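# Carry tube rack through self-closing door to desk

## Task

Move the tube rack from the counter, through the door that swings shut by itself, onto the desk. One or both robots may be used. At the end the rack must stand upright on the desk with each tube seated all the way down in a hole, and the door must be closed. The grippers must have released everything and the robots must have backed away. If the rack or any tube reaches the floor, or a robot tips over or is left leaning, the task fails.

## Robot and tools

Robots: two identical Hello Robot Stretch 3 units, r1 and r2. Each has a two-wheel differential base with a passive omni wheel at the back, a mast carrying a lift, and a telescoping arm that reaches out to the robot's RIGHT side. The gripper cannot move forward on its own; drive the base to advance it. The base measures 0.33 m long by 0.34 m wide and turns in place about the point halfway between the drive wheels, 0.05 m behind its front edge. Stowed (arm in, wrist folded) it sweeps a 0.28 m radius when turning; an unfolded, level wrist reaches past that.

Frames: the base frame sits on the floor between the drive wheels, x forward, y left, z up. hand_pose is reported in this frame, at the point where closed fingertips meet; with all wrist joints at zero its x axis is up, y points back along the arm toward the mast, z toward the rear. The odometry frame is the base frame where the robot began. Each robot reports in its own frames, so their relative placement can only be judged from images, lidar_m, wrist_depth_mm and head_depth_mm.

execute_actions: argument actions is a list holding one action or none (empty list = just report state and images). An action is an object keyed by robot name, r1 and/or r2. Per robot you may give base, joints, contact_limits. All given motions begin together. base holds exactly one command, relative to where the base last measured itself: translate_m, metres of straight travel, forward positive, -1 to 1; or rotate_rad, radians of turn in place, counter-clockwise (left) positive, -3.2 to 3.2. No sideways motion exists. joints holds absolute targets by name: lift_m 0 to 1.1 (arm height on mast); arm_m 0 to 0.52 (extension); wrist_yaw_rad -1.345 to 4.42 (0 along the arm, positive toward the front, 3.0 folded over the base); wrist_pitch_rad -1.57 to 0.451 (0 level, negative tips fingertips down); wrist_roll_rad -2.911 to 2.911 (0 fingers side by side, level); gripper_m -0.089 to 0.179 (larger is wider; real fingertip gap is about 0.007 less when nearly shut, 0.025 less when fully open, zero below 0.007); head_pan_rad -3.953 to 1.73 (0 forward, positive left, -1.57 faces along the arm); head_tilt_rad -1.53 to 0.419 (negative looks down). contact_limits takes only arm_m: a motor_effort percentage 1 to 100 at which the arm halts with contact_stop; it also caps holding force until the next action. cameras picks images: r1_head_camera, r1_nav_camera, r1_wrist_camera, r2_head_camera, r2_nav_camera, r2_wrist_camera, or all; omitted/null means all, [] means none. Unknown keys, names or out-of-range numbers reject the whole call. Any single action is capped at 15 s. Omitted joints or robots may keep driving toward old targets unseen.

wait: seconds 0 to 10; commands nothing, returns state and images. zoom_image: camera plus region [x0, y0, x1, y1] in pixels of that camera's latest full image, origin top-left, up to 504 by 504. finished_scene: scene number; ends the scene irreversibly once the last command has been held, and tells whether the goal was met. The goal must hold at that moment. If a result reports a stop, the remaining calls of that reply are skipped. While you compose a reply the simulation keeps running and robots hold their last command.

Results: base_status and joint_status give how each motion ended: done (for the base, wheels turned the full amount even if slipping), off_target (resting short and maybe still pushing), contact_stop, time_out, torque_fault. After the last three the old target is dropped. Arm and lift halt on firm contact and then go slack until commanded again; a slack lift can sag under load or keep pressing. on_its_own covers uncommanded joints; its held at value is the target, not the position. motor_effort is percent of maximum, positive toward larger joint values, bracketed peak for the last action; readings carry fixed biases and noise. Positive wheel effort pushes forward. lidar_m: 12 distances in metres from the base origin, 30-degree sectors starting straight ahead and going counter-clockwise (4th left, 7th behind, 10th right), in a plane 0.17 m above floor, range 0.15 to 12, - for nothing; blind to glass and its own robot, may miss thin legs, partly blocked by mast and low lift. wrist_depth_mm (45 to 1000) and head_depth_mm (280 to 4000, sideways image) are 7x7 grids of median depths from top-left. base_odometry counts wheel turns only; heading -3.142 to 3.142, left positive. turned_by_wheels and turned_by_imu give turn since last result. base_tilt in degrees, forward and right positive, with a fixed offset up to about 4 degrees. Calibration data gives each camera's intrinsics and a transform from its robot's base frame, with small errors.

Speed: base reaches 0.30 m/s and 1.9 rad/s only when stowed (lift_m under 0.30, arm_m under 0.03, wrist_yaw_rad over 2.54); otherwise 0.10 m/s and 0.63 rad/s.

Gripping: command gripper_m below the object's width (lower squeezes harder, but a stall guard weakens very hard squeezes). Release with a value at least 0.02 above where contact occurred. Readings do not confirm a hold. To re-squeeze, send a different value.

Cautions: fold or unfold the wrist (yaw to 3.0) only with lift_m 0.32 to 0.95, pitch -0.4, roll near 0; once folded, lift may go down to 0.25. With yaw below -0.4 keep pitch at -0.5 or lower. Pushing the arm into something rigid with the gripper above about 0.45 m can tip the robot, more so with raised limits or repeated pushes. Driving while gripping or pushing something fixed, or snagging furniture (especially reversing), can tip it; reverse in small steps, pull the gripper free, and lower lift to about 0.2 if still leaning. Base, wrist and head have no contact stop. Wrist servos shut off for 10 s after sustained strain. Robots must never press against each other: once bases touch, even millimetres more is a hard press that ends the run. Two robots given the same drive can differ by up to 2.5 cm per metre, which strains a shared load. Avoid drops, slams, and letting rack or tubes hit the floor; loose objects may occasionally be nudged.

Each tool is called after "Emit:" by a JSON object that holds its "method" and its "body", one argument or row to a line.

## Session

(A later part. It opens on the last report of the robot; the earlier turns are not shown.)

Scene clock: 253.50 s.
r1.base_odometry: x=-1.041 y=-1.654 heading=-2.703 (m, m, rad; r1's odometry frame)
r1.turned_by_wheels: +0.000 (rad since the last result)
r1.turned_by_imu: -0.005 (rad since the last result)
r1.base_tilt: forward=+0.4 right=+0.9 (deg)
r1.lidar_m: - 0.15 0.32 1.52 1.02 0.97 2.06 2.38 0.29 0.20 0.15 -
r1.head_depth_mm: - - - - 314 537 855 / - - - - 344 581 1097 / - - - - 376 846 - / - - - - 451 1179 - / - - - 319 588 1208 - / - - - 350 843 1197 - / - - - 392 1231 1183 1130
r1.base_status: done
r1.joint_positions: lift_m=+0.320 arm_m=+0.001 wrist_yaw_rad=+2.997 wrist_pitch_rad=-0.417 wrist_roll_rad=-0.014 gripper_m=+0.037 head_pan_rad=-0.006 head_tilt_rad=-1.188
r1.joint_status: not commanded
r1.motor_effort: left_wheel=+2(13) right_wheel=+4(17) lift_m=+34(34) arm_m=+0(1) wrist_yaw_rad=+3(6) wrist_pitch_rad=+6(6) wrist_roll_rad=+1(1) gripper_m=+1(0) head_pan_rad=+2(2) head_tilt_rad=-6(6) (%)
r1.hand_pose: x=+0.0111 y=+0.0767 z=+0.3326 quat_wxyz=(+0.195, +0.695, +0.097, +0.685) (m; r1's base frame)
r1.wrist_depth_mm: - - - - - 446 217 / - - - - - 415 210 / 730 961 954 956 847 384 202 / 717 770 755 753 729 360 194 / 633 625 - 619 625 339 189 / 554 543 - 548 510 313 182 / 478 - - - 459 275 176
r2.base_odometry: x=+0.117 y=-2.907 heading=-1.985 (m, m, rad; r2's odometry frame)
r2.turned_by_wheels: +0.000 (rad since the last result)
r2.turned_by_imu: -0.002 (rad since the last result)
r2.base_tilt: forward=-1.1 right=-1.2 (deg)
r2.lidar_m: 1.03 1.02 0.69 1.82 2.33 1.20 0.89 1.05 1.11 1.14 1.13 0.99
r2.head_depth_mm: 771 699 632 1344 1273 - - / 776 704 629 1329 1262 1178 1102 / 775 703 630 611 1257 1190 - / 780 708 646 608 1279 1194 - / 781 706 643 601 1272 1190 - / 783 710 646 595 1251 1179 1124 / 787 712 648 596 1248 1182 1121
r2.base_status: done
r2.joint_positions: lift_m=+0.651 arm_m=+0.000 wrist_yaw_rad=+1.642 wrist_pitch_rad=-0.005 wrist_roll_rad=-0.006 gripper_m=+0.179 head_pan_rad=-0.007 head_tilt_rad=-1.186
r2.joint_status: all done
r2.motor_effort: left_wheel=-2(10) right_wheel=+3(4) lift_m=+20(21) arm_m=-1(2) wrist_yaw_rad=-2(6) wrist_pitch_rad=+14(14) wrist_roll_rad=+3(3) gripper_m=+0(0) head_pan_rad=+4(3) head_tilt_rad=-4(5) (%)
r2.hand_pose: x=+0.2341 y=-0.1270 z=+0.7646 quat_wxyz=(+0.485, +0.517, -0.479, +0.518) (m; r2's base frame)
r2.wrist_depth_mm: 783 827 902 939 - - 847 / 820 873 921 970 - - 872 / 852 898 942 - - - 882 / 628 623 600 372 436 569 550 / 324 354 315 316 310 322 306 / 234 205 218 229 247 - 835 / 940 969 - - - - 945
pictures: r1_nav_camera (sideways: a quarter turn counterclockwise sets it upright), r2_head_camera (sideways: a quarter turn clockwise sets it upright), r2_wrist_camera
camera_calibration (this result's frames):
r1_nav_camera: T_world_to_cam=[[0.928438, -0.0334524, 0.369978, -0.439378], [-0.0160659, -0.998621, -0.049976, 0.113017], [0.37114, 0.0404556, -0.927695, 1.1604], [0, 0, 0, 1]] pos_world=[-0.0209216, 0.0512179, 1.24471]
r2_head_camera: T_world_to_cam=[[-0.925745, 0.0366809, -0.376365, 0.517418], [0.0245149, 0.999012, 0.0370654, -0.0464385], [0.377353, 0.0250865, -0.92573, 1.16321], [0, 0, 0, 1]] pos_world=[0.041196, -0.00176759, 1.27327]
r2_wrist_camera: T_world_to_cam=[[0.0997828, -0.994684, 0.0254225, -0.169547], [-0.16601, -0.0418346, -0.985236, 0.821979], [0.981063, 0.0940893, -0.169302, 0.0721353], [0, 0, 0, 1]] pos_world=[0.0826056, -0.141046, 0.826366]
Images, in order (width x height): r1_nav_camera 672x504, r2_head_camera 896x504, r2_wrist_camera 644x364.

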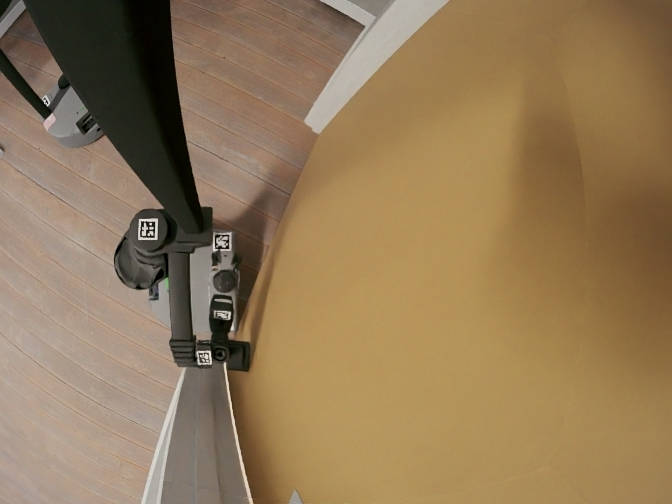

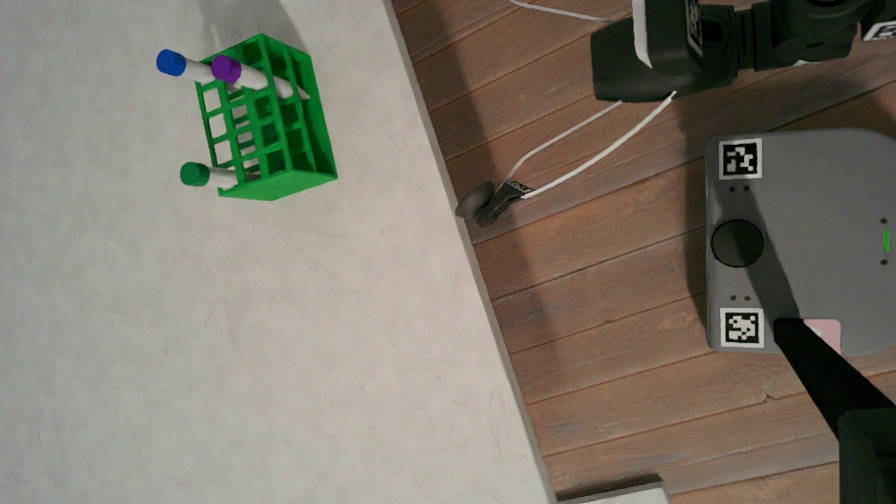

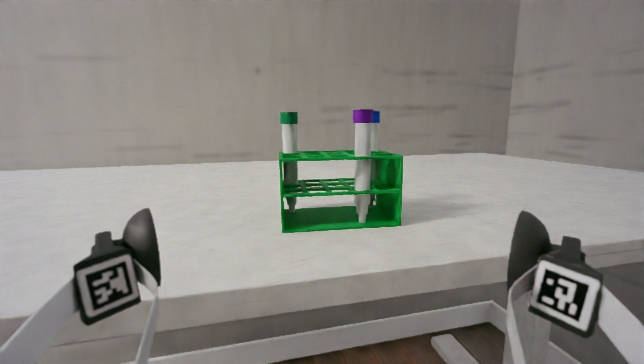

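Emit:
{"method": "execute_actions", "body": {
  "actions": [
    {"r1":{"base":{"translate_m":-0.28},"joints":{"head_tilt_rad":-0.9}},"r2":{"joints":{"wrist_yaw_rad":0.2}}}
  ],
  "cameras": ["r1_nav_camera","r2_head_camera"]
}}

Scene clock: 271.40 s.
r1.base_odometry: x=-0.787 y=-1.535 heading=-2.703 (m, m, rad; r1's odometry frame)
r1.turned_by_wheels: +0.000 (rad since the last result)
r1.turned_by_imu: +0.001 (rad since the last result)
r1.base_tilt: forward=+0.3 right=+1.0 (deg)
r1.lidar_m: 0.34 0.44 0.89 1.65 0.77 1.32 1.79 2.26 1.33 0.39 0.30 0.33
r1.head_depth_mm: - 297 343 408 501 649 803 / 286 313 365 437 549 731 1058 / 293 329 388 472 605 834 1110 / 301 349 415 514 673 976 1123 / 317 371 446 562 758 1170 1126 / 336 395 483 621 871 1211 1123 / 356 424 525 695 1027 1258 1120
r1.base_status: done
r1.joint_positions: lift_m=+0.320 arm_m=+0.001 wrist_yaw_rad=+2.997 wrist_pitch_rad=-0.417 wrist_roll_rad=-0.014 gripper_m=+0.037 head_pan_rad=-0.006 head_tilt_rad=-0.902
r1.joint_status: all done
r1.motor_effort: left_wheel=+1(3) right_wheel=-1(6) lift_m=+34(34) arm_m=+0(0) wrist_yaw_rad=+3(2) wrist_pitch_rad=+6(6) wrist_roll_rad=+1(1) gripper_m=+0(0) head_pan_rad=+2(2) head_tilt_rad=+0(22) (%)
r1.hand_pose: x=+0.0111 y=+0.0767 z=+0.3326 quat_wxyz=(+0.195, +0.695, +0.097, +0.685) (m; r1's base frame)
r1.wrist_depth_mm: - - - - - - 686 / - - - - - - 700 / 637 662 940 936 933 875 639 / 664 664 751 739 752 740 610 / 631 640 - 622 613 608 559 / 542 533 - 542 502 514 506 / 473 - - - 461 450 444
r2.base_odometry: x=+0.117 y=-2.907 heading=-1.985 (m, m, rad; r2's odometry frame)
r2.turned_by_wheels: +0.000 (rad since the last result)
r2.turned_by_imu: -0.001 (rad since the last result)
r2.base_tilt: forward=-1.1 right=-1.3 (deg)
r2.lidar_m: 1.03 1.03 0.69 1.82 2.33 0.74 0.71 1.05 1.11 1.14 1.14 0.99
r2.head_depth_mm: 771 699 633 1345 1261 1171 - / 772 701 628 1322 1257 1176 1099 / 778 704 629 613 1273 1191 - / 779 705 643 607 1262 1194 - / 779 706 646 601 1264 1190 - / 782 709 648 594 1266 1178 1123 / 788 709 649 595 1246 1188 1126
r2.base_status: not commanded
r2.joint_positions: lift_m=+0.651 arm_m=+0.000 wrist_yaw_rad=+0.202 wrist_pitch_rad=-0.005 wrist_roll_rad=-0.006 gripper_m=+0.179 head_pan_rad=-0.007 head_tilt_rad=-1.186
r2.joint_status: all done
r2.motor_effort: left_wheel=-2(2) right_wheel=+2(2) lift_m=+20(20) arm_m=-2(2) wrist_yaw_rad=-2(8) wrist_pitch_rad=+14(14) wrist_roll_rad=+3(3) gripper_m=+0(0) head_pan_rad=+3(3) head_tilt_rad=-5(5) (%)
r2.hand_pose: x=+0.0300 y=-0.3961 z=+0.7646 quat_wxyz=(+0.706, +0.073, -0.701, +0.069) (m; r2's base frame)
r2.wrist_depth_mm: 767 803 815 820 869 889 904 / 788 823 826 855 895 917 884 / 806 832 865 889 894 959 919 / 623 834 893 917 912 967 905 / 837 893 928 936 975 - 920 / 874 891 941 981 - - 849 / 932 906 994 - - - 975
pictures: r1_nav_camera (sideways: a quarter turn counterclockwise sets it upright), r2_head_camera (sideways: a quarter turn clockwise sets it upright)
camera_calibration (this result's frames):
r1_nav_camera: T_world_to_cam=[[0.786359, -0.032619, 0.616908, -0.760171], [-0.00155847, -0.998707, -0.0508201, 0.114046], [0.617768, 0.0390014, -0.785393, 0.973958], [0, 0, 0, 1]] pos_world=[-0.00373484, 0.0511167, 1.23969]
r2_head_camera: T_world_to_cam=[[-0.925745, 0.0366806, -0.376365, 0.517418], [0.0245146, 0.999012, 0.0370654, -0.0464385], [0.377353, 0.0250866, -0.92573, 1.16321], [0, 0, 0, 1]] pos_world=[0.041196, -0.00176759, 1.27327]
Images, in order (width x height): r1_nav_camera 672x504, r2_head_camera 896x504.

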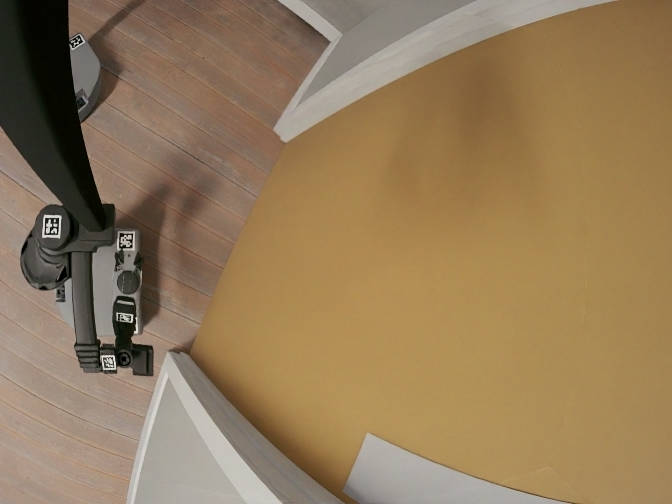

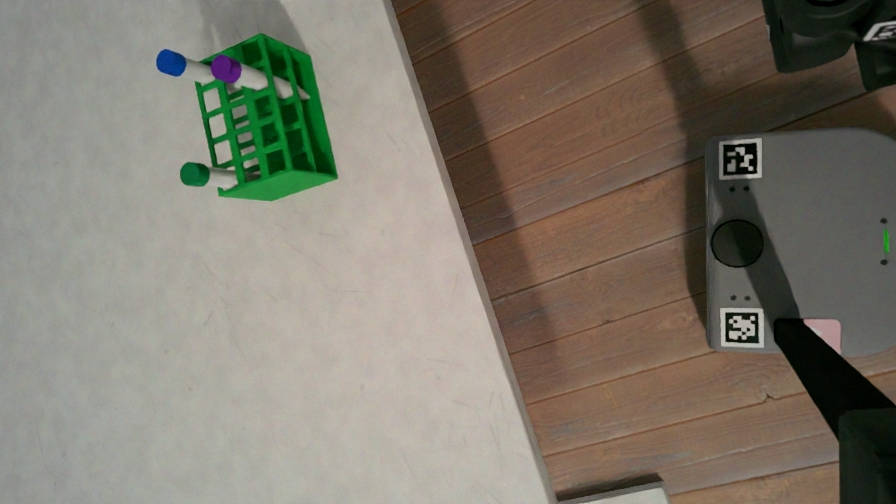

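Emit:
{"method": "finished_scene", "body": {
  "scene": 1
}}

The scene is finished: the task was done.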